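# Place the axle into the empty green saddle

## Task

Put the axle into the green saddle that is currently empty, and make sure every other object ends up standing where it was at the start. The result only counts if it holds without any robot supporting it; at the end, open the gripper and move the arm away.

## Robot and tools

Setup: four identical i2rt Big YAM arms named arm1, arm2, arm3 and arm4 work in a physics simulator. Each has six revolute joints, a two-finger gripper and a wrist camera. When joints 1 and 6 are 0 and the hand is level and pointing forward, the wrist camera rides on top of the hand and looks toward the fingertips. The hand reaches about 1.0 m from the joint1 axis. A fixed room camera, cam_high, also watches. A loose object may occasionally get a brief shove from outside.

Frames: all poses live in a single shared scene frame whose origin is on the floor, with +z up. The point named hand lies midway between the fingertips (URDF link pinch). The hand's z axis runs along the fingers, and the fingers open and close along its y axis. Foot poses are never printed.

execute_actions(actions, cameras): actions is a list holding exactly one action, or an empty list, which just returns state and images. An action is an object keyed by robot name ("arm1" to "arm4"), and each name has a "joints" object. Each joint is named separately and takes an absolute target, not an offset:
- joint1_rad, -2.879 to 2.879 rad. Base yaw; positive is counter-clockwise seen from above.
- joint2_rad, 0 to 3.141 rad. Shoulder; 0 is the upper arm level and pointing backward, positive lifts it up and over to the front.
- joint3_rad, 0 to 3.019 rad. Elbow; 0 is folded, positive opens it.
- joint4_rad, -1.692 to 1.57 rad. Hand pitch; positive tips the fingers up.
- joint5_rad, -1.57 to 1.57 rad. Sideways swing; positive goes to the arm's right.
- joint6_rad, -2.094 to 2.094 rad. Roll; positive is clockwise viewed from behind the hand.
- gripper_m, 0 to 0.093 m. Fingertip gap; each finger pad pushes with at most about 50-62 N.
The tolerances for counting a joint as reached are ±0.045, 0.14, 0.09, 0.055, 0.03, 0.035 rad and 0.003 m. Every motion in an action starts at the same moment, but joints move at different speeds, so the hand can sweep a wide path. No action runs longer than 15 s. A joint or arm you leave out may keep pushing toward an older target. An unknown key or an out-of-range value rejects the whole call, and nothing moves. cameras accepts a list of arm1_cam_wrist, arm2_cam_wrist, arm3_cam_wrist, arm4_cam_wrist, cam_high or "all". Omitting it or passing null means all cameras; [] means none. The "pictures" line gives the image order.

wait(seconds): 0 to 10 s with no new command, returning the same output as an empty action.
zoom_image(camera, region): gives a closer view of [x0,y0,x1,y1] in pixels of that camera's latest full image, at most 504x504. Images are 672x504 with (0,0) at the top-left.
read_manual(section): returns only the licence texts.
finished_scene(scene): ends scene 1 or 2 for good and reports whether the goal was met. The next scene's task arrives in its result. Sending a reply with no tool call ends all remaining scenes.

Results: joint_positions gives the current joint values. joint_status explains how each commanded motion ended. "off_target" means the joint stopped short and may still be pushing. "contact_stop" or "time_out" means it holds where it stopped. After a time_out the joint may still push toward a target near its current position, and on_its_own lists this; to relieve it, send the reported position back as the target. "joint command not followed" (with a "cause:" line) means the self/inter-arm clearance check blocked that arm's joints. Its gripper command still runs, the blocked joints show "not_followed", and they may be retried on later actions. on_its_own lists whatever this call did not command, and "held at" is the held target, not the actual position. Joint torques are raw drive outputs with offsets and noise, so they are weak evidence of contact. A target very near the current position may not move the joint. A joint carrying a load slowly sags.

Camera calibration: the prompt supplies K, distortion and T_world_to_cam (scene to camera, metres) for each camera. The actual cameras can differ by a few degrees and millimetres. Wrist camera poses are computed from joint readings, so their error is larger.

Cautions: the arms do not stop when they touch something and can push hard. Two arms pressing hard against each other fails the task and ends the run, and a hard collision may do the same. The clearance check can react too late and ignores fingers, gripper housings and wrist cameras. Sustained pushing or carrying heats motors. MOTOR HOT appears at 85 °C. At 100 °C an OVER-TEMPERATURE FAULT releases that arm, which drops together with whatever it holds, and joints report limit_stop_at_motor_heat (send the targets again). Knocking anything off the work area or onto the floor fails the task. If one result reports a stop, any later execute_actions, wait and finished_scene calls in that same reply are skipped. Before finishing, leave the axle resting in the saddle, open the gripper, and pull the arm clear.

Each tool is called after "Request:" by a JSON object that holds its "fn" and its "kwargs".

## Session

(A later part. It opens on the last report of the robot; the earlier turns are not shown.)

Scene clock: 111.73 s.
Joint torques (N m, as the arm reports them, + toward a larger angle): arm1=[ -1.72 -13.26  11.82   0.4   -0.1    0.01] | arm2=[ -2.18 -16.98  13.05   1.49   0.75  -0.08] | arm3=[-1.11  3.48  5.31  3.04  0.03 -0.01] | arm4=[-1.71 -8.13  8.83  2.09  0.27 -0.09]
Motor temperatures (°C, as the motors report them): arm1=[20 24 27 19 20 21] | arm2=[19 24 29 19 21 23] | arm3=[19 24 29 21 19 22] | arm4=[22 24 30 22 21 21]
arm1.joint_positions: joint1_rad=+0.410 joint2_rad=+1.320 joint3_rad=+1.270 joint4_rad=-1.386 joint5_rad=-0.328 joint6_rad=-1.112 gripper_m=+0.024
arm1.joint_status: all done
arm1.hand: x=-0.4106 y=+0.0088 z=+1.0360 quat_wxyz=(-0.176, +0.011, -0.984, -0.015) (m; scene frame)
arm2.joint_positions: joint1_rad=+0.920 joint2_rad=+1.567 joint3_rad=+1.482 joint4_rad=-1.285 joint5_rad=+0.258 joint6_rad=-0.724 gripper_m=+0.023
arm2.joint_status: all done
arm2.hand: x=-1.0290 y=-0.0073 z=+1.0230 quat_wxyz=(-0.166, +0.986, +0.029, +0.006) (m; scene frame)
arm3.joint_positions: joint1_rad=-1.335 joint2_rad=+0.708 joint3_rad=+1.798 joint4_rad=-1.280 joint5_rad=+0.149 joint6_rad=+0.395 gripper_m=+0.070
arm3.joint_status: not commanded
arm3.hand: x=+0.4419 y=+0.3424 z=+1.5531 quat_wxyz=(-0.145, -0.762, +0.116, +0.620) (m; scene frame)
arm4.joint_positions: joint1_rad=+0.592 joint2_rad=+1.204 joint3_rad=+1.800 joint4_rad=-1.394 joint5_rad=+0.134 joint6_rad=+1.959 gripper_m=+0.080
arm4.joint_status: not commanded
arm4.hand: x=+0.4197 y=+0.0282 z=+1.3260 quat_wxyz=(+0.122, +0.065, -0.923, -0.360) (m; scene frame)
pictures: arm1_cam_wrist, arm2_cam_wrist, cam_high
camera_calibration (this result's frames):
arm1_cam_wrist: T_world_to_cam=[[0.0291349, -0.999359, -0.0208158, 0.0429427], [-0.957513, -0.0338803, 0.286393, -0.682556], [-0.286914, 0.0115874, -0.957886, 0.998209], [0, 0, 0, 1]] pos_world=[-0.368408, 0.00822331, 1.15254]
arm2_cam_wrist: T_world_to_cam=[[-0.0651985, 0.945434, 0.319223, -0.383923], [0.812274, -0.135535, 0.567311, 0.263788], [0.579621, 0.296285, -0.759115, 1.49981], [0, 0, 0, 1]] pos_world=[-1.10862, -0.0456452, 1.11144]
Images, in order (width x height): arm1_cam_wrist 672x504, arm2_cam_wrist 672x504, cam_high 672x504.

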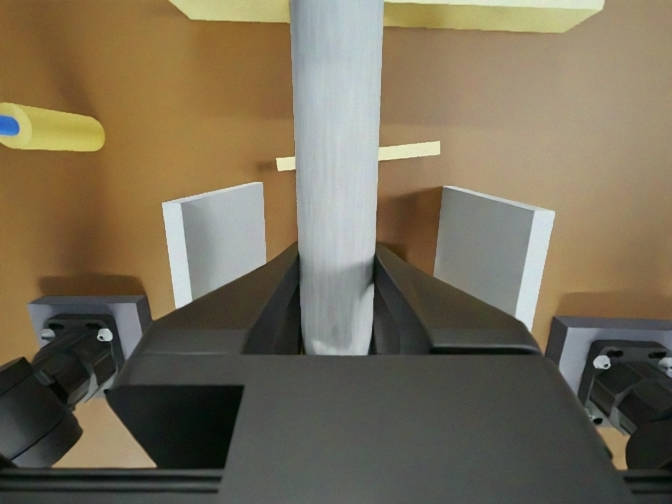

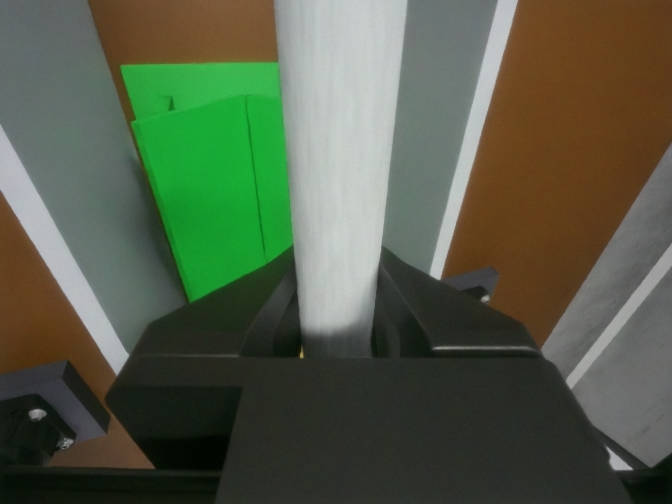

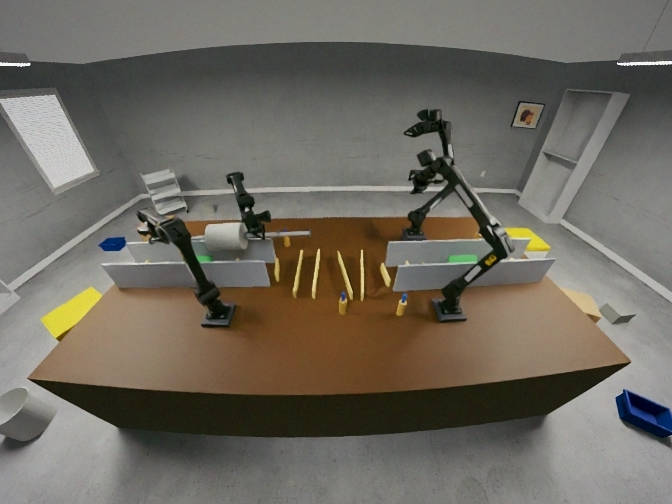

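Request:
{"fn": "execute_actions", "kwargs": {"actions": []}}

Scene clock: 112.67 s.
Joint torques (N m, as the arm reports them, + toward a larger angle): arm1=[ -2.23 -13.18  11.84   0.78  -0.05   0.03] | arm2=[ -2.13 -17.34  13.02   1.41   0.72  -0.09] | arm3=[-1.12  3.38  5.33  3.03  0.04 -0.02] | arm4=[-1.87 -8.35  8.94  2.08  0.24 -0.1 ]
Motor temperatures (°C, as the motors report them): arm1=[20 24 27 19 20 21] | arm2=[19 24 29 19 21 23] | arm3=[19 24 29 21 19 22] | arm4=[22 24 30 22 21 21]
arm1.joint_positions: joint1_rad=+0.410 joint2_rad=+1.320 joint3_rad=+1.270 joint4_rad=-1.386 joint5_rad=-0.328 joint6_rad=-1.112 gripper_m=+0.024
arm1.joint_status: all done
arm1.hand: x=-0.4106 y=+0.0088 z=+1.0360 quat_wxyz=(-0.176, +0.011, -0.984, -0.015) (m; scene frame)
arm2.joint_positions: joint1_rad=+0.920 joint2_rad=+1.567 joint3_rad=+1.482 joint4_rad=-1.285 joint5_rad=+0.258 joint6_rad=-0.724 gripper_m=+0.023
arm2.joint_status: all done
arm2.hand: x=-1.0290 y=-0.0073 z=+1.0230 quat_wxyz=(-0.166, +0.986, +0.029, +0.006) (m; scene frame)
arm3.joint_positions: joint1_rad=-1.335 joint2_rad=+0.708 joint3_rad=+1.798 joint4_rad=-1.280 joint5_rad=+0.149 joint6_rad=+0.395 gripper_m=+0.070
arm3.joint_status: not commanded
arm3.hand: x=+0.4419 y=+0.3424 z=+1.5531 quat_wxyz=(-0.145, -0.762, +0.116, +0.620) (m; scene frame)
arm4.joint_positions: joint1_rad=+0.592 joint2_rad=+1.204 joint3_rad=+1.800 joint4_rad=-1.394 joint5_rad=+0.134 joint6_rad=+1.959 gripper_m=+0.080
arm4.joint_status: not commanded
arm4.hand: x=+0.4197 y=+0.0282 z=+1.3260 quat_wxyz=(+0.122, +0.065, -0.923, -0.360) (m; scene frame)
pictures: arm1_cam_wrist, arm2_cam_wrist, arm3_cam_wrist, arm4_cam_wrist, cam_high
camera_calibration (this result's frames):
arm1_cam_wrist: T_world_to_cam=[[0.0291349, -0.999359, -0.0208158, 0.0429427], [-0.957513, -0.0338803, 0.286393, -0.682556], [-0.286914, 0.0115874, -0.957886, 0.998209], [0, 0, 0, 1]] pos_world=[-0.368408, 0.00822331, 1.15254]
arm2_cam_wrist: T_world_to_cam=[[-0.0651985, 0.945434, 0.319223, -0.383923], [0.812274, -0.135535, 0.567311, 0.263788], [0.579621, 0.296285, -0.759115, 1.49981], [0, 0, 0, 1]] pos_world=[-1.10862, -0.0456452, 1.11144]
arm3_cam_wrist: T_world_to_cam=[[0.0140632, 0.926585, -0.375822, 0.263186], [0.72, -0.270193, -0.639216, 0.773674], [-0.693832, -0.261602, -0.670941, 1.56076], [0, 0, 0, 1]] pos_world=[0.522157, 0.373474, 1.64063]
arm4_cam_wrist: T_world_to_cam=[[0.0413141, -0.733872, -0.678031, 0.903187], [-0.61783, -0.552081, 0.559903, -0.464981], [-0.785225, 0.395776, -0.476217, 1.07758], [0, 0, 0, 1]] pos_world=[0.521549, -0.0203648, 1.38589]
Images, in order (width x height): arm1_cam_wrist 672x504, arm2_cam_wrist 672x504, arm3_cam_wrist 672x504, arm4_cam_wrist 672x504, cam_high 672x504.

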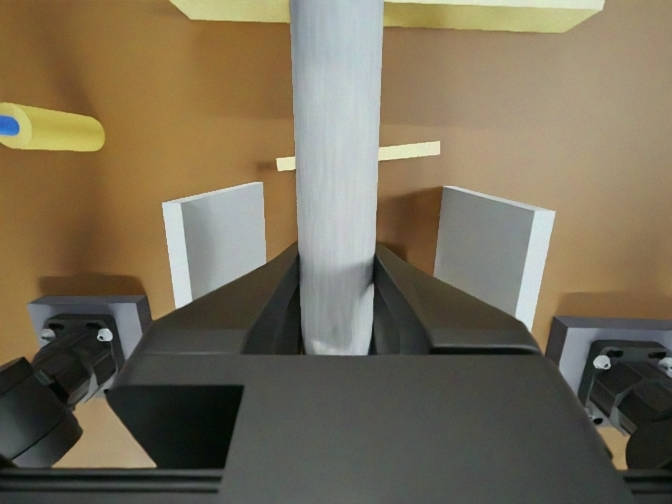

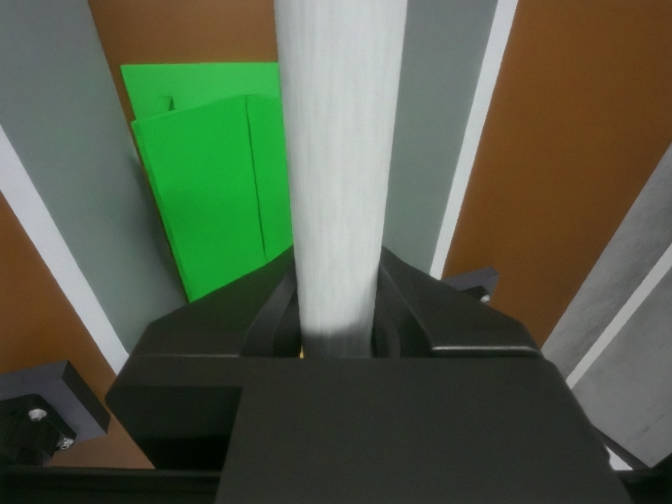

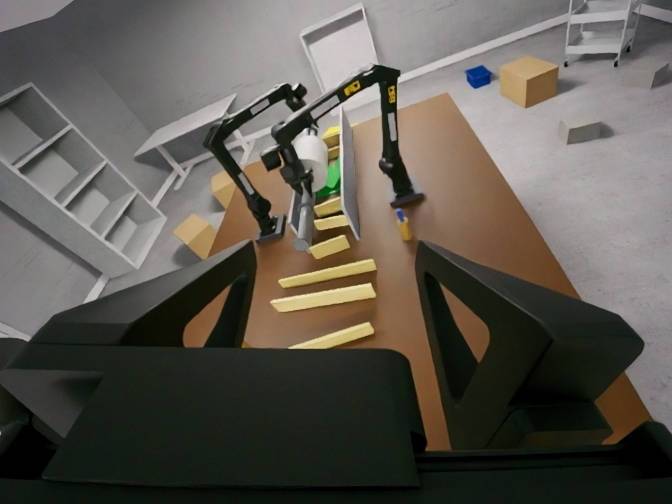

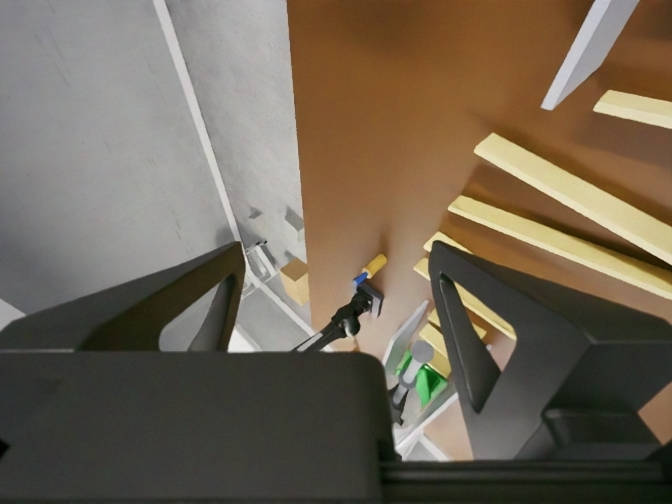

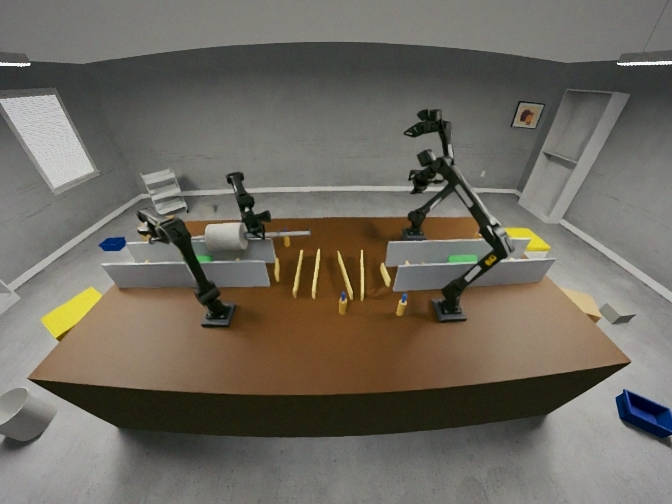

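Request:
{"fn": "zoom_image", "kwargs": {"camera": "arm2_cam_wrist", "region": [100, 0, 500, 300]}}

Request:
{"fn": "zoom_image", "kwargs": {"camera": "cam_high", "region": [80, 160, 340, 340]}}

Region (100, 0, 500, 300) of arm2_cam_wrist's 672x504 image, scaled by 1.260, with more detail than that image has; it fills the top 378 rows of this view, and the rest is white.

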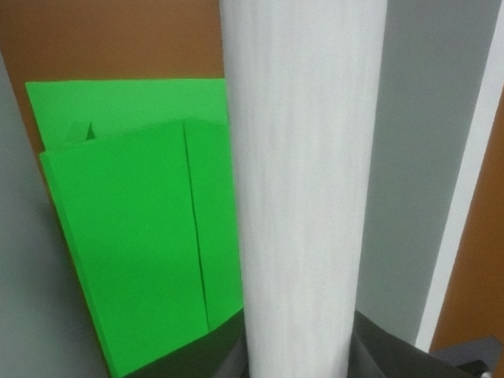

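Region (80, 160, 340, 340) of cam_high's 672x504 image, scaled by 1.938, with more detail than that image has; it fills the top 349 rows of this view, and the rest is white.

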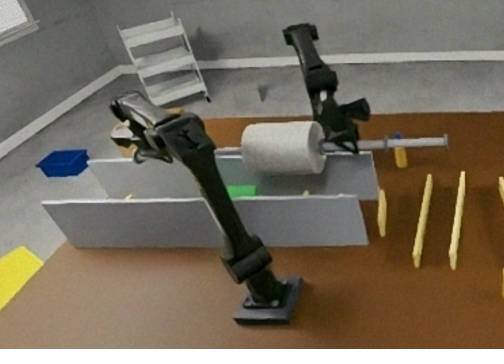

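Request:
{"fn": "execute_actions", "kwargs": {"actions": [{"arm1":{"joints":{"joint1_rad":-0.028,"joint2_rad":1.24,"joint3_rad":1.105,"joint4_rad":-1.335,"joint5_rad":-0.352,"joint6_rad":-1.541}},"arm2":{"joints":{"joint1_rad":1.073,"joint2_rad":1.908,"joint3_rad":1.93,"joint4_rad":-1.285,"joint5_rad":0.318,"joint6_rad":-0.547}}}], "cameras": ["arm1_cam_wrist","arm2_cam_wrist","cam_high"]}}

Scene clock: 118.20 s.
Joint torques (N m, as the arm reports them, + toward a larger angle): arm1=[ -3.04 -11.86  11.11   0.73  -0.29  -0.09] | arm2=[ -1.8  -24.43  13.03   1.46   0.35  -0.13] | arm3=[-1.11  3.39  5.33  3.05  0.03 -0.02] | arm4=[-1.68 -8.24  8.84  2.12  0.24 -0.1 ]
Motor temperatures (°C, as the motors report them): arm1=[20 24 28 19 20 21] | arm2=[19 25 31 19 21 23] | arm3=[19 24 28 21 19 22] | arm4=[22 24 29 22 20 21]
arm1.joint_positions: joint1_rad=-0.014 joint2_rad=+1.283 joint3_rad=+1.076 joint4_rad=-1.351 joint5_rad=-0.353 joint6_rad=-1.532 gripper_m=+0.024
arm1.joint_status: all done
arm1.hand: x=-0.5685 y=-0.0049 z=+0.9743 quat_wxyz=(-0.177, +0.000, -0.984, -0.003) (m; scene frame)
arm2.joint_positions: joint1_rad=+1.073 joint2_rad=+1.951 joint3_rad=+1.846 joint4_rad=-1.296 joint5_rad=+0.312 joint6_rad=-0.539 gripper_m=+0.023
arm2.joint_status: all done
arm2.hand: x=-1.1863 y=-0.0021 z=+0.9633 quat_wxyz=(-0.180, +0.984, +0.013, +0.006) (m; scene frame)
arm3.joint_positions: joint1_rad=-1.335 joint2_rad=+0.708 joint3_rad=+1.798 joint4_rad=-1.280 joint5_rad=+0.149 joint6_rad=+0.395 gripper_m=+0.070
arm3.joint_status: not commanded
arm3.hand: x=+0.4419 y=+0.3424 z=+1.5531 quat_wxyz=(-0.145, -0.762, +0.116, +0.620) (m; scene frame)
arm4.joint_positions: joint1_rad=+0.592 joint2_rad=+1.204 joint3_rad=+1.800 joint4_rad=-1.394 joint5_rad=+0.134 joint6_rad=+1.959 gripper_m=+0.080
arm4.joint_status: not commanded
arm4.hand: x=+0.4197 y=+0.0282 z=+1.3260 quat_wxyz=(+0.122, +0.065, -0.923, -0.360) (m; scene frame)
pictures: arm1_cam_wrist, arm2_cam_wrist, cam_high
camera_calibration (this result's frames):
arm1_cam_wrist: T_world_to_cam=[[0.00127297, -0.999999, -0.000178698, -0.00342937], [-0.958102, -0.00127082, 0.286424, -0.816694], [-0.286424, -0.000193396, -0.958103, 0.894389], [0, 0, 0, 1]] pos_world=[-0.526298, -0.00429426, 1.09084]
arm2_cam_wrist: T_world_to_cam=[[-0.032906, 0.937517, 0.346381, -0.367915], [0.811689, -0.177147, 0.556578, 0.435778], [0.583162, 0.299468, -0.755143, 1.54445], [0, 0, 0, 1]] pos_world=[-1.26649, -0.0403904, 1.05117]
Images, in order (width x height): arm1_cam_wrist 672x504, arm2_cam_wrist 672x504, cam_high 672x504.

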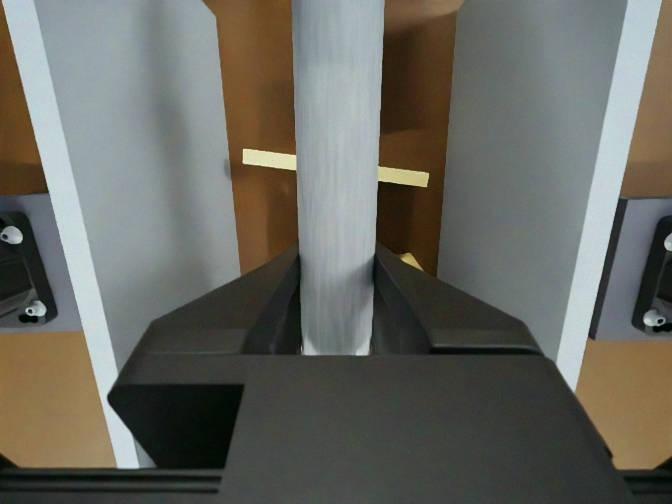

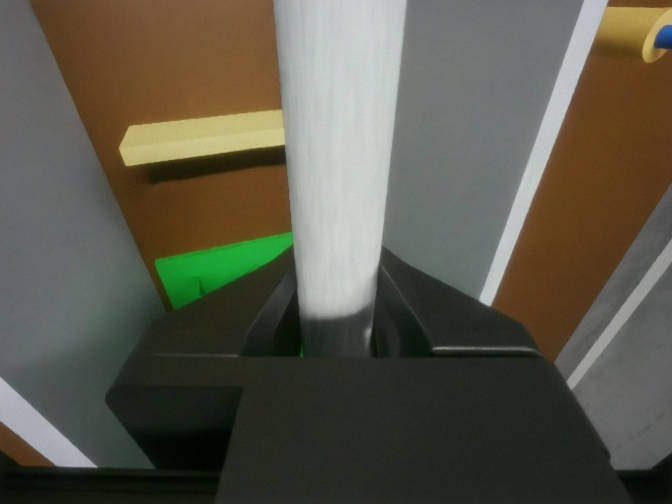

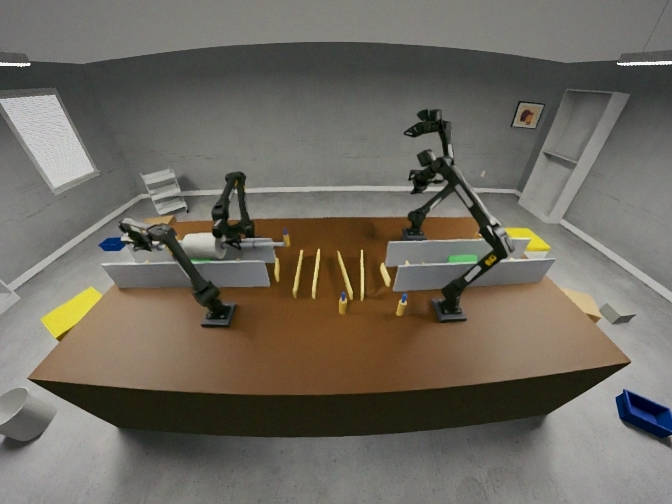

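Request:
{"fn": "zoom_image", "kwargs": {"camera": "arm1_cam_wrist", "region": [0, 0, 336, 300]}}

Request:
{"fn": "zoom_image", "kwargs": {"camera": "arm1_cam_wrist", "region": [336, 0, 672, 300]}}

Request:
{"fn": "zoom_image", "kwargs": {"camera": "arm2_cam_wrist", "region": [0, 0, 504, 378]}}

Region (0, 0, 336, 300) of arm1_cam_wrist's 672x504 image, scaled by 1.500, with more detail than that image has; it fills the top 450 rows of this view, and the rest is white.

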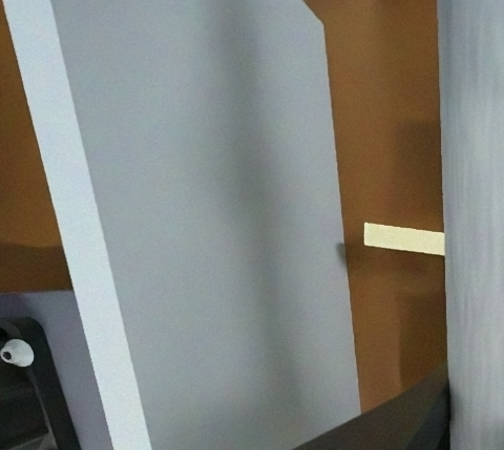

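Region (336, 0, 672, 300) of arm1_cam_wrist's 672x504 image, scaled by 1.500, with more detail than that image has; it fills the top 450 rows of this view, and the rest is white.

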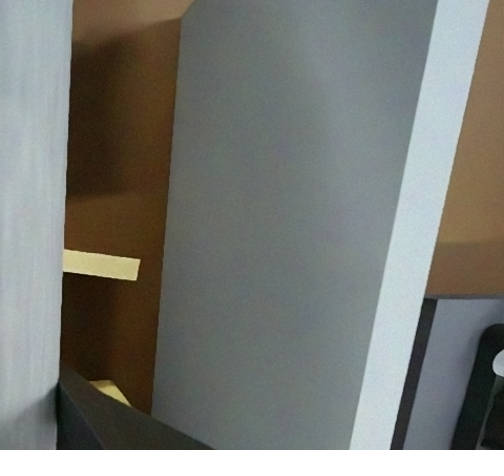

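Region (0, 0, 504, 378) of arm2_cam_wrist's 672x504 image, scaled by 1.000; it fills the top 378 rows of this view, and the rest is white.

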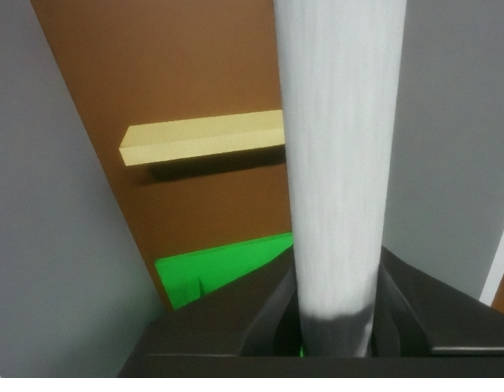

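Request:
{"fn": "zoom_image", "kwargs": {"camera": "arm2_cam_wrist", "region": [336, 0, 672, 320]}}

Request:
{"fn": "zoom_image", "kwargs": {"camera": "arm2_cam_wrist", "region": [0, 0, 336, 480]}}

Region (336, 0, 672, 320) of arm2_cam_wrist's 672x504 image, scaled by 1.500, with more detail than that image has; it fills the top 480 rows of this view, and the rest is white.

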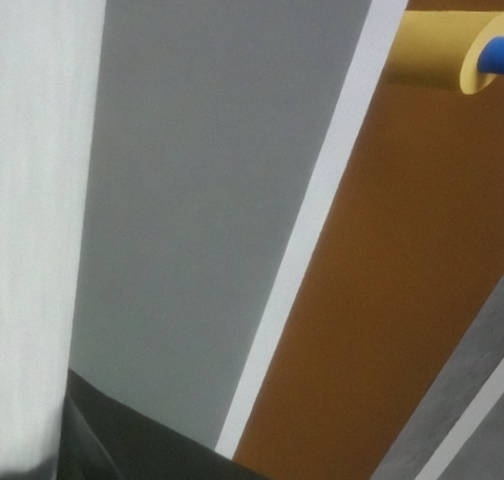

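Region (0, 0, 336, 480) of arm2_cam_wrist's 672x504 image, scaled by 1.050, with more detail than that image has; it fills the left 353 columns of this view, and the rest is white.

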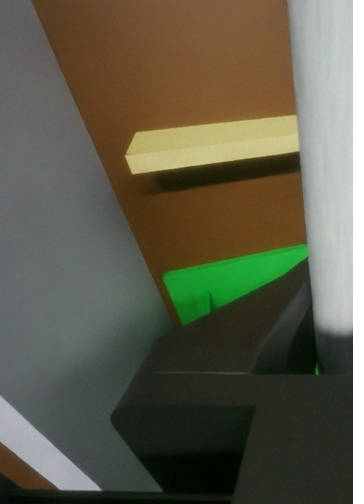

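Request:
{"fn": "execute_actions", "kwargs": {"actions": [{"arm1":{"joints":{"joint1_rad":-0.333,"joint2_rad":1.315,"joint3_rad":1.105,"joint4_rad":-1.39,"joint5_rad":-0.33,"joint6_rad":-1.868}},"arm2":{"joints":{"joint1_rad":1.16,"joint2_rad":2.235,"joint3_rad":2.453,"joint4_rad":-1.492,"joint5_rad":0.32,"joint6_rad":-0.474}}}], "cameras": ["arm1_cam_wrist","arm2_cam_wrist","cam_high"]}}

Scene clock: 124.00 s.
Joint torques (N m, as the arm reports them, + toward a larger angle): arm1=[ -2.58 -12.25  11.    -0.17  -0.91   0.19] | arm2=[ -2.22 -29.41  13.24   1.33   0.43  -0.13] | arm3=[-1.17  3.51  5.31  3.06  0.04 -0.02] | arm4=[-1.98 -7.94  8.89  2.03  0.24 -0.09]
Motor temperatures (°C, as the motors report them): arm1=[20 24 28 19 20 21] | arm2=[19 26 33 19 21 23] | arm3=[19 24 27 21 19 22] | arm4=[22 23 29 22 20 21]
arm1.joint_positions: joint1_rad=-0.325 joint2_rad=+1.345 joint3_rad=+1.076 joint4_rad=-1.386 joint5_rad=-0.312 joint6_rad=-1.886 gripper_m=+0.024
arm1.joint_status: all done
arm1.hand: x=-0.6853 y=-0.0034 z=+0.9517 quat_wxyz=(-0.162, +0.013, -0.987, +0.003) (m; scene frame)
arm2.joint_positions: joint1_rad=+1.167 joint2_rad=+2.277 joint3_rad=+2.368 joint4_rad=-1.500 joint5_rad=+0.313 joint6_rad=-0.466 gripper_m=+0.023
arm2.joint_status: all done
arm2.hand: x=-1.3017 y=-0.0190 z=+0.9547 quat_wxyz=(-0.178, +0.984, +0.024, -0.005) (m; scene frame)
arm3.joint_positions: joint1_rad=-1.335 joint2_rad=+0.708 joint3_rad=+1.798 joint4_rad=-1.280 joint5_rad=+0.149 joint6_rad=+0.395 gripper_m=+0.070
arm3.joint_status: not commanded
arm3.hand: x=+0.4419 y=+0.3424 z=+1.5531 quat_wxyz=(-0.145, -0.762, +0.116, +0.620) (m; scene frame)
arm4.joint_positions: joint1_rad=+0.592 joint2_rad=+1.204 joint3_rad=+1.800 joint4_rad=-1.394 joint5_rad=+0.134 joint6_rad=+1.959 gripper_m=+0.080
arm4.joint_status: not commanded
arm4.hand: x=+0.4197 y=+0.0282 z=+1.3260 quat_wxyz=(+0.122, +0.065, -0.923, -0.360) (m; scene frame)
pictures: arm1_cam_wrist, arm2_cam_wrist, cam_high
camera_calibration (this result's frames):
arm1_cam_wrist: T_world_to_cam=[[0.0260277, -0.999536, 0.0158477, -0.0000496616], [-0.948811, -0.0197089, 0.315229, -0.943257], [-0.314771, -0.0232412, -0.948883, 0.810952], [0, 0, 0, 1]] pos_world=[-0.639707, 0.000207357, 1.06684]
arm2_cam_wrist: T_world_to_cam=[[-0.051292, 0.937852, 0.343225, -0.373807], [0.825271, -0.153736, 0.543409, 0.561924], [0.562403, 0.311126, -0.766097, 1.59396], [0, 0, 0, 1]] pos_world=[-1.37936, -0.0589605, 1.04408]
Images, in order (width x height): arm1_cam_wrist 672x504, arm2_cam_wrist 672x504, cam_high 672x504.

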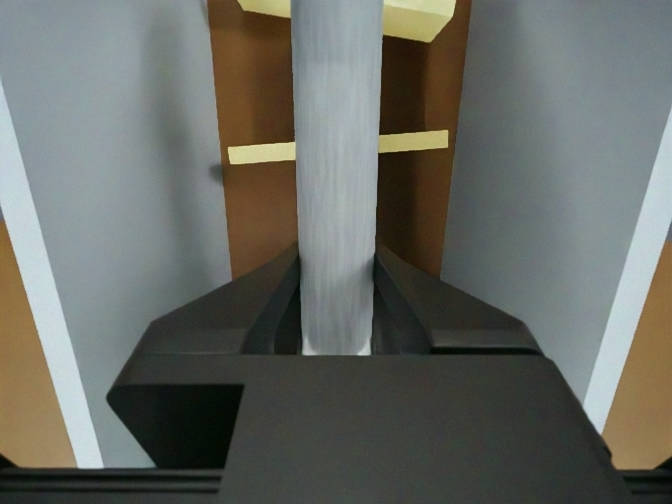

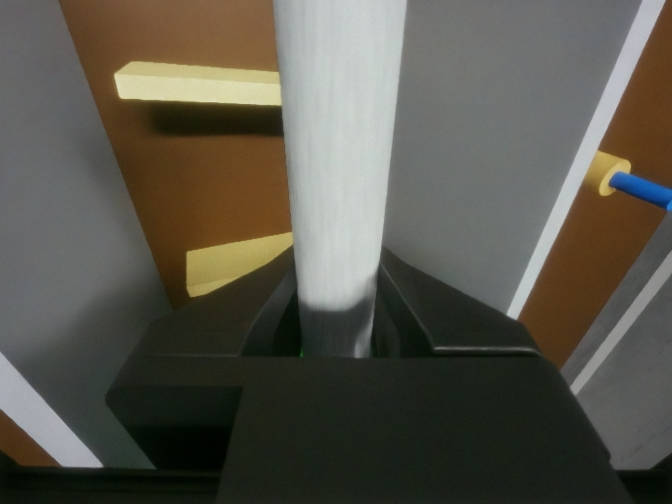

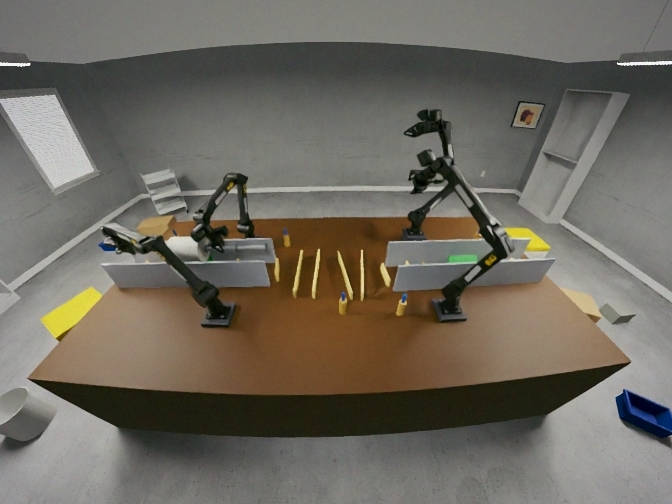

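Request:
{"fn": "zoom_image", "kwargs": {"camera": "arm2_cam_wrist", "region": [0, 0, 336, 480]}}

Request:
{"fn": "zoom_image", "kwargs": {"camera": "arm2_cam_wrist", "region": [336, 0, 672, 336]}}

Request:
{"fn": "zoom_image", "kwargs": {"camera": "arm1_cam_wrist", "region": [0, 0, 336, 480]}}

Request:
{"fn": "zoom_image", "kwargs": {"camera": "arm1_cam_wrist", "region": [336, 0, 672, 480]}}

Region (0, 0, 336, 480) of arm2_cam_wrist's 672x504 image, scaled by 1.050, with more detail than that image has; it fills the left 353 columns of this view, and the rest is white.

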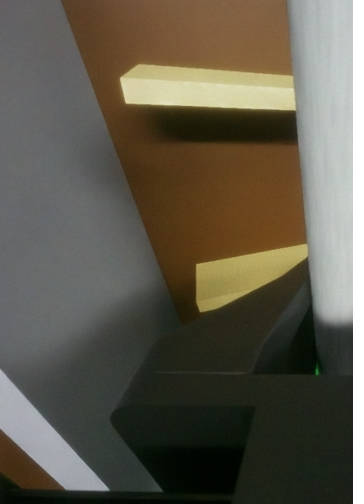

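Region (336, 0, 672, 336) of arm2_cam_wrist's 672x504 image, scaled by 1.500, with more detail than that image has.

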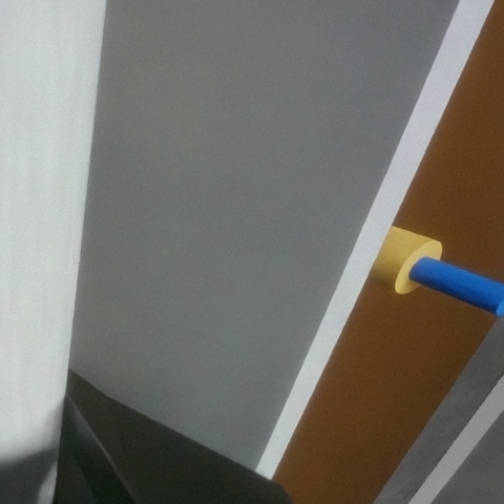

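Region (0, 0, 336, 480) of arm1_cam_wrist's 672x504 image, scaled by 1.050, with more detail than that image has; it fills the left 353 columns of this view, and the rest is white.

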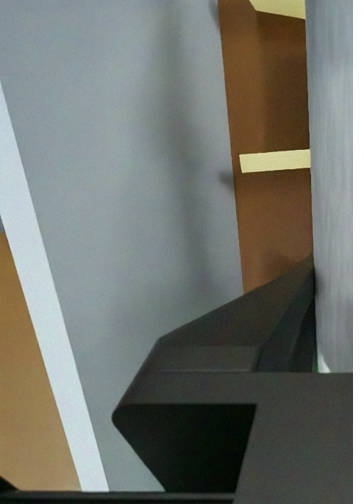

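Region (336, 0, 672, 480) of arm1_cam_wrist's 672x504 image, scaled by 1.050, with more detail than that image has; it fills the left 353 columns of this view, and the rest is white.

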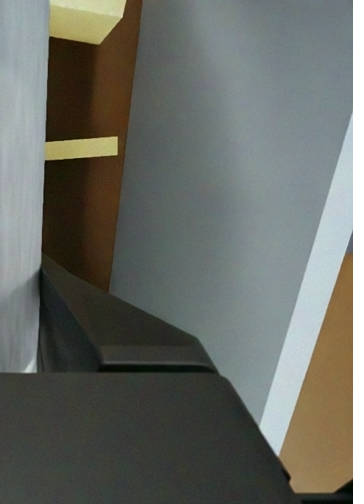

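Request:
{"fn": "zoom_image", "kwargs": {"camera": "cam_high", "region": [90, 200, 290, 300]}}

Region (90, 200, 290, 300) of cam_high's 672x504 image, scaled by 2.520, with more detail than that image has.

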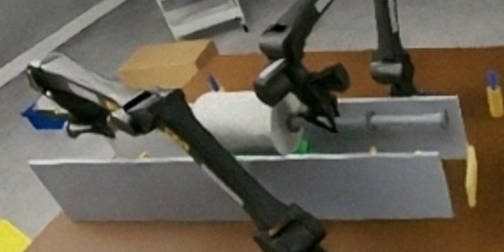

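Request:
{"fn": "execute_actions", "kwargs": {"actions": [{"arm1":{"joints":{"joint1_rad":-0.405,"joint2_rad":1.437,"joint3_rad":0.996,"joint4_rad":-1.174,"joint5_rad":-0.32,"joint6_rad":-1.948}},"arm2":{"joints":{"joint1_rad":1.168,"joint2_rad":2.36,"joint3_rad":2.453,"joint4_rad":-1.362,"joint5_rad":0.32,"joint6_rad":-0.46}}}], "cameras": ["arm1_cam_wrist","arm2_cam_wrist","cam_high"]}}

Scene clock: 128.03 s.
Joint torques (N m, as the arm reports them, + toward a larger angle): arm1=[ -2.03 -14.03  10.07   0.19  -0.48   0.04] | arm2=[ -1.86 -31.06  11.92   1.97   0.35  -0.19] | arm3=[-1.04  3.41  5.31  3.05  0.03 -0.01] | arm4=[-2.04 -7.99  8.87  2.03  0.26 -0.1 ]
Motor temperatures (°C, as the motors report them): arm1=[20 23 28 19 20 21] | arm2=[19 27 33 19 21 23] | arm3=[19 24 27 21 19 22] | arm4=[22 23 28 22 20 21]
arm1.joint_positions: joint1_rad=-0.400 joint2_rad=+1.483 joint3_rad=+0.966 joint4_rad=-1.181 joint5_rad=-0.315 joint6_rad=-1.947 gripper_m=+0.024
arm1.joint_status: all done
arm1.hand: x=-0.7133 y=-0.0051 z=+0.8645 quat_wxyz=(-0.170, +0.003, -0.985, -0.005) (m; scene frame)
arm2.joint_positions: joint1_rad=+1.168 joint2_rad=+2.407 joint3_rad=+2.384 joint4_rad=-1.385 joint5_rad=+0.315 joint6_rad=-0.444 gripper_m=+0.023
arm2.joint_status: all done
arm2.hand: x=-1.3300 y=-0.0066 z=+0.8711 quat_wxyz=(-0.179, +0.984, +0.013, -0.008) (m; scene frame)
arm3.joint_positions: joint1_rad=-1.335 joint2_rad=+0.708 joint3_rad=+1.798 joint4_rad=-1.280 joint5_rad=+0.149 joint6_rad=+0.395 gripper_m=+0.070
arm3.joint_status: not commanded
arm3.hand: x=+0.4419 y=+0.3424 z=+1.5531 quat_wxyz=(-0.145, -0.762, +0.116, +0.620) (m; scene frame)
arm4.joint_positions: joint1_rad=+0.592 joint2_rad=+1.204 joint3_rad=+1.800 joint4_rad=-1.394 joint5_rad=+0.134 joint6_rad=+1.959 gripper_m=+0.080
arm4.joint_status: not commanded
arm4.hand: x=+0.4197 y=+0.0282 z=+1.3260 quat_wxyz=(+0.122, +0.065, -0.923, -0.360) (m; scene frame)
pictures: arm1_cam_wrist, arm2_cam_wrist, cam_high
camera_calibration (this result's frames):
arm1_cam_wrist: T_world_to_cam=[[0.00854243, -0.999954, -0.00442691, 0.00542714], [-0.954041, -0.00947624, 0.299527, -0.93243], [-0.299555, 0.00166477, -0.954077, 0.734834], [0, 0, 0, 1]] pos_world=[-0.669499, -0.00463237, 0.980401]
arm2_cam_wrist: T_world_to_cam=[[-0.0287616, 0.937688, 0.346286, -0.330901], [0.826749, -0.172402, 0.535504, 0.641384], [0.561836, 0.301693, -0.770274, 1.54485], [0, 0, 0, 1]] pos_world=[-1.40773, -0.0452142, 0.961081]
Images, in order (width x height): arm1_cam_wrist 672x504, arm2_cam_wrist 672x504, cam_high 672x504.

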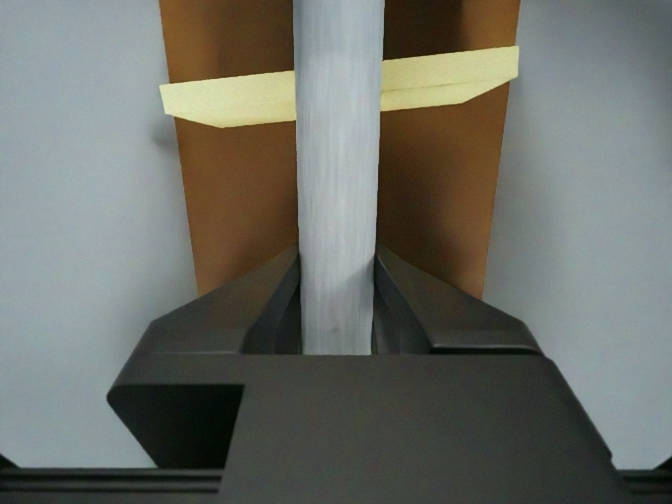

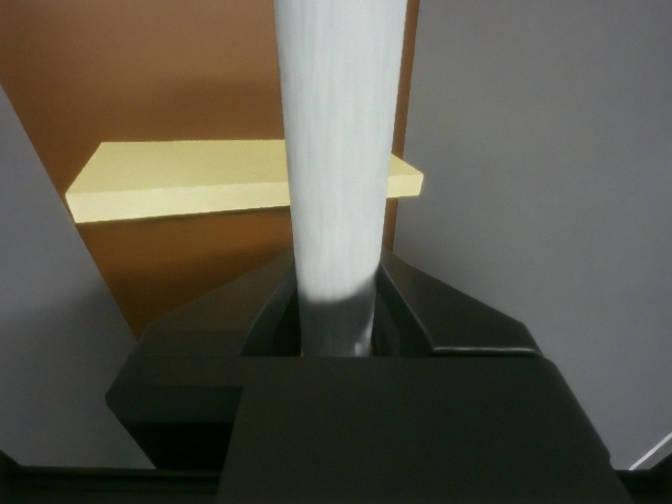

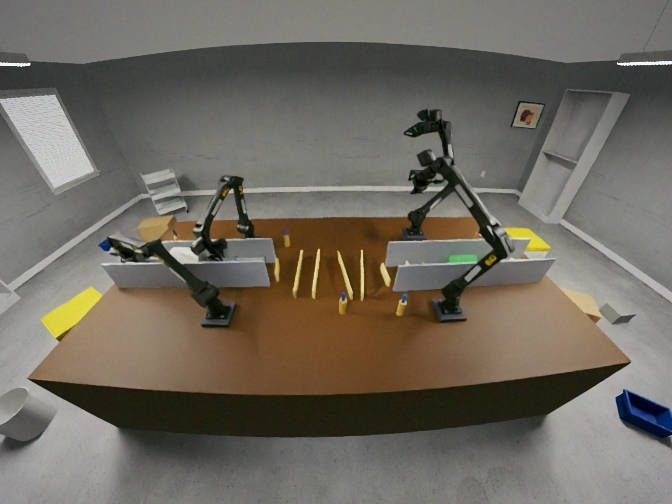

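Request:
{"fn": "execute_actions", "kwargs": {"actions": [{"arm1":{"joints":{"joint2_rad":1.475,"joint3_rad":0.97,"joint4_rad":-1.16}},"arm2":{"joints":{"joint1_rad":1.178,"joint2_rad":2.41,"joint3_rad":2.425}}}], "cameras": ["arm1_cam_wrist","arm2_cam_wrist"]}}

Scene clock: 129.13 s.
Joint torques (N m, as the arm reports them, + toward a larger angle): arm1=[ -2.15 -10.83   8.28   0.66  -0.42   0.02] | arm2=[ -0.54 -27.35  10.32   1.9    0.34  -0.23] | arm3=[-1.09  3.48  5.32  3.02  0.03 -0.02] | arm4=[-1.58 -7.94  8.77  2.05  0.24 -0.1 ]
Motor temperatures (°C, as the motors report them): arm1=[20 23 28 19 20 21] | arm2=[19 27 33 19 21 23] | arm3=[19 24 26 21 19 22] | arm4=[22 23 28 22 20 21]
arm1.joint_positions: joint1_rad=-0.400 joint2_rad=+1.483 joint3_rad=+0.962 joint4_rad=-1.174 joint5_rad=-0.315 joint6_rad=-1.947 gripper_m=+0.024
arm1.joint_status: all done
arm1.hand: x=-0.7132 y=-0.0048 z=+0.8629 quat_wxyz=(-0.169, +0.003, -0.986, -0.004) (m; scene frame)
arm2.joint_positions: joint1_rad=+1.168 joint2_rad=+2.408 joint3_rad=+2.384 joint4_rad=-1.385 joint5_rad=+0.315 joint6_rad=-0.444 gripper_m=+0.023
arm2.joint_status: all done
arm2.hand: x=-1.3301 y=-0.0069 z=+0.8702 quat_wxyz=(-0.179, +0.984, +0.013, -0.007) (m; scene frame)
arm3.joint_positions: joint1_rad=-1.335 joint2_rad=+0.708 joint3_rad=+1.798 joint4_rad=-1.280 joint5_rad=+0.149 joint6_rad=+0.395 gripper_m=+0.070
arm3.joint_status: not commanded
arm3.hand: x=+0.4419 y=+0.3424 z=+1.5531 quat_wxyz=(-0.145, -0.762, +0.116, +0.620) (m; scene frame)
arm4.joint_positions: joint1_rad=+0.592 joint2_rad=+1.204 joint3_rad=+1.800 joint4_rad=-1.394 joint5_rad=+0.134 joint6_rad=+1.959 gripper_m=+0.080
arm4.joint_status: not commanded
arm4.hand: x=+0.4197 y=+0.0282 z=+1.3260 quat_wxyz=(+0.122, +0.065, -0.923, -0.360) (m; scene frame)
pictures: arm1_cam_wrist, arm2_cam_wrist
camera_calibration (this result's frames):
arm1_cam_wrist: T_world_to_cam=[[0.00853766, -0.999962, -0.00192607, 0.00348906], [-0.953766, -0.0087219, 0.300423, -0.932442], [-0.300428, -0.000727886, -0.953804, 0.732465], [0, 0, 0, 1]] pos_world=[-0.669308, -0.00411058, 0.978762]
arm2_cam_wrist: T_world_to_cam=[[-0.0290957, 0.937842, 0.34584, -0.330404], [0.826255, -0.17215, 0.536346, 0.640479], [0.562544, 0.301357, -0.769888, 1.54493], [0, 0, 0, 1]] pos_world=[-1.4079, -0.0454494, 0.960169]
Images, in order (width x height): arm1_cam_wrist 672x504, arm2_cam_wrist 672x504.

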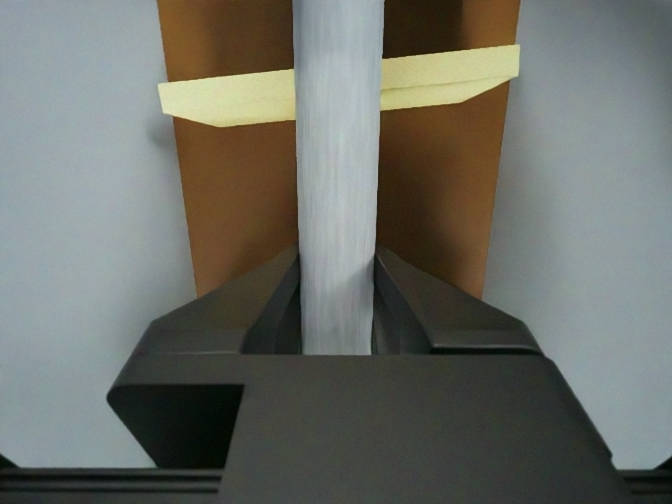

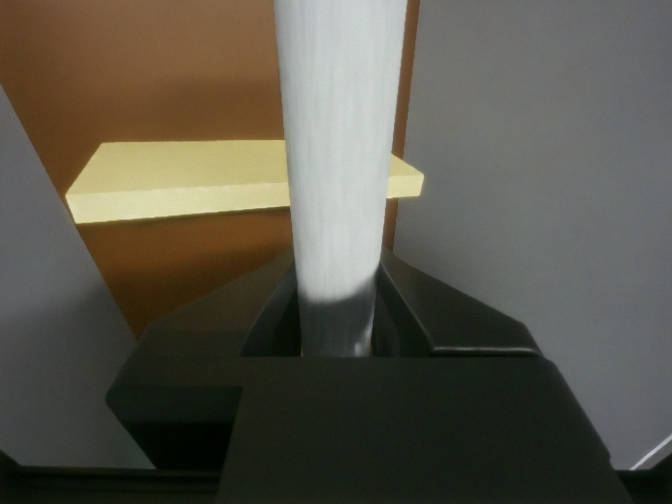

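Request:
{"fn": "execute_actions", "kwargs": {"actions": [], "cameras": ["arm2_cam_wrist","arm3_cam_wrist","cam_high"]}}

Scene clock: 129.20 s.
Joint torques (N m, as the arm reports them, + toward a larger angle): arm1=[ -1.62 -10.87   8.08   0.29  -0.4    0.02] | arm2=[ -0.92 -26.89  10.24   1.98   0.34  -0.23] | arm3=[-1.12  3.37  5.31  3.    0.04 -0.02] | arm4=[-1.69 -8.28  8.81  2.04  0.27 -0.08]
Motor temperatures (°C, as the motors report them): arm1=[20 23 28 19 20 21] | arm2=[19 27 33 19 21 23] | arm3=[19 24 26 21 19 22] | arm4=[22 23 28 22 20 21]
arm1.joint_positions: joint1_rad=-0.400 joint2_rad=+1.483 joint3_rad=+0.962 joint4_rad=-1.174 joint5_rad=-0.315 joint6_rad=-1.947 gripper_m=+0.024
arm1.joint_status: all done
arm1.hand: x=-0.7132 y=-0.0048 z=+0.8629 quat_wxyz=(-0.169, +0.003, -0.986, -0.004) (m; scene frame)
arm2.joint_positions: joint1_rad=+1.168 joint2_rad=+2.408 joint3_rad=+2.384 joint4_rad=-1.385 joint5_rad=+0.315 joint6_rad=-0.444 gripper_m=+0.023
arm2.joint_status: all done
arm2.hand: x=-1.3301 y=-0.0069 z=+0.8702 quat_wxyz=(-0.179, +0.984, +0.013, -0.007) (m; scene frame)
arm3.joint_positions: joint1_rad=-1.335 joint2_rad=+0.708 joint3_rad=+1.798 joint4_rad=-1.280 joint5_rad=+0.149 joint6_rad=+0.395 gripper_m=+0.070
arm3.joint_status: not commanded
arm3.hand: x=+0.4419 y=+0.3424 z=+1.5531 quat_wxyz=(-0.145, -0.762, +0.116, +0.620) (m; scene frame)
arm4.joint_positions: joint1_rad=+0.592 joint2_rad=+1.204 joint3_rad=+1.800 joint4_rad=-1.394 joint5_rad=+0.134 joint6_rad=+1.959 gripper_m=+0.080
arm4.joint_status: not commanded
arm4.hand: x=+0.4197 y=+0.0282 z=+1.3260 quat_wxyz=(+0.122, +0.065, -0.923, -0.360) (m; scene frame)
pictures: arm2_cam_wrist, arm3_cam_wrist, cam_high
camera_calibration (this result's frames):
arm2_cam_wrist: T_world_to_cam=[[-0.0290957, 0.937842, 0.34584, -0.330404], [0.826255, -0.17215, 0.536346, 0.640479], [0.562544, 0.301357, -0.769888, 1.54493], [0, 0, 0, 1]] pos_world=[-1.4079, -0.0454494, 0.960169]
arm3_cam_wrist: T_world_to_cam=[[0.0140632, 0.926585, -0.375822, 0.263186], [0.72, -0.270193, -0.639216, 0.773674], [-0.693832, -0.261602, -0.670941, 1.56076], [0, 0, 0, 1]] pos_world=[0.522157, 0.373474, 1.64063]
Images, in order (width x height): arm2_cam_wrist 672x504, arm3_cam_wrist 672x504, cam_high 672x504.

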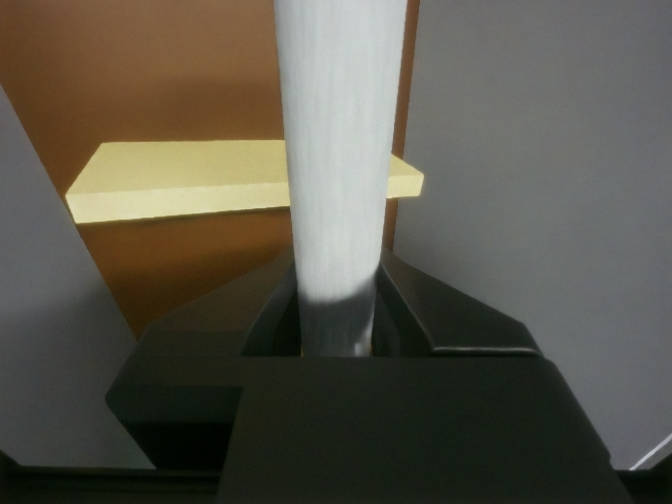

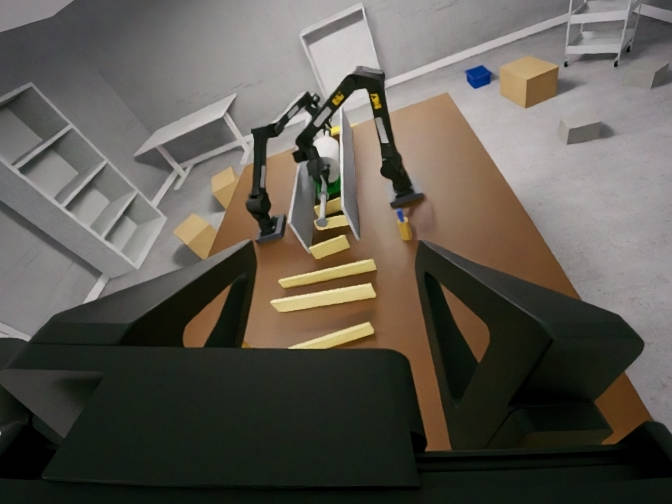

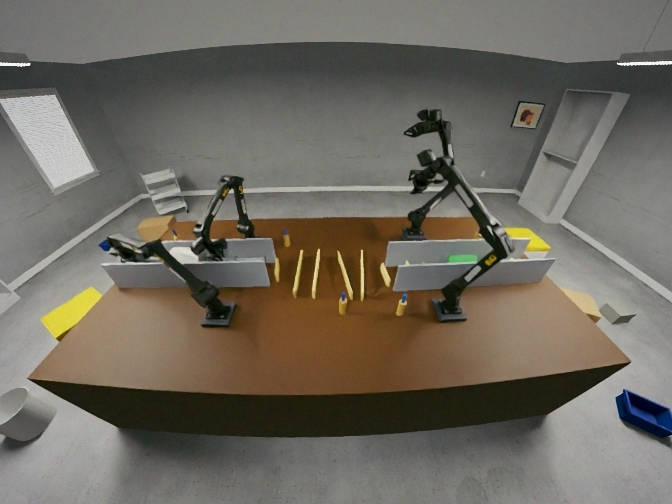

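Request:
{"fn": "zoom_image", "kwargs": {"camera": "arm2_cam_wrist", "region": [0, 0, 450, 340]}}

Request:
{"fn": "zoom_image", "kwargs": {"camera": "arm3_cam_wrist", "region": [270, 90, 390, 250]}}

Region (0, 0, 450, 340) of arm2_cam_wrist's 672x504 image, scaled by 1.120, with more detail than that image has; it fills the top 381 rows of this view, and the rest is white.

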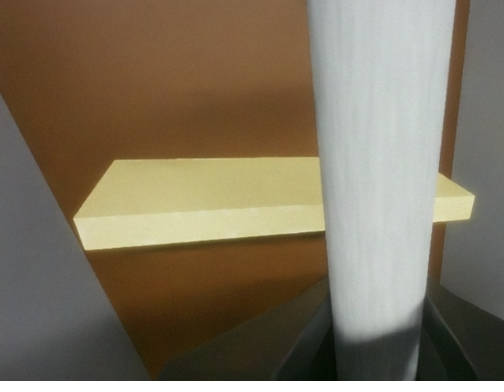

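Region (270, 90, 390, 250) of arm3_cam_wrist's 672x504 image, scaled by 3.150, with more detail than that image has; it fills the left 378 columns of this view, and the rest is white.

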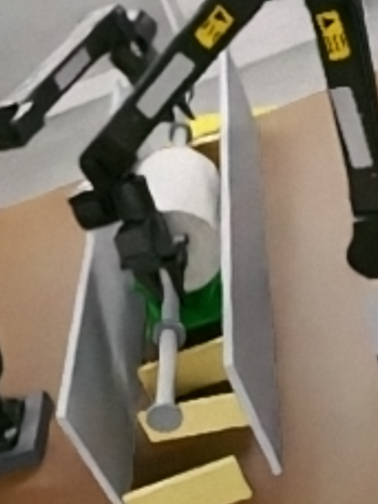

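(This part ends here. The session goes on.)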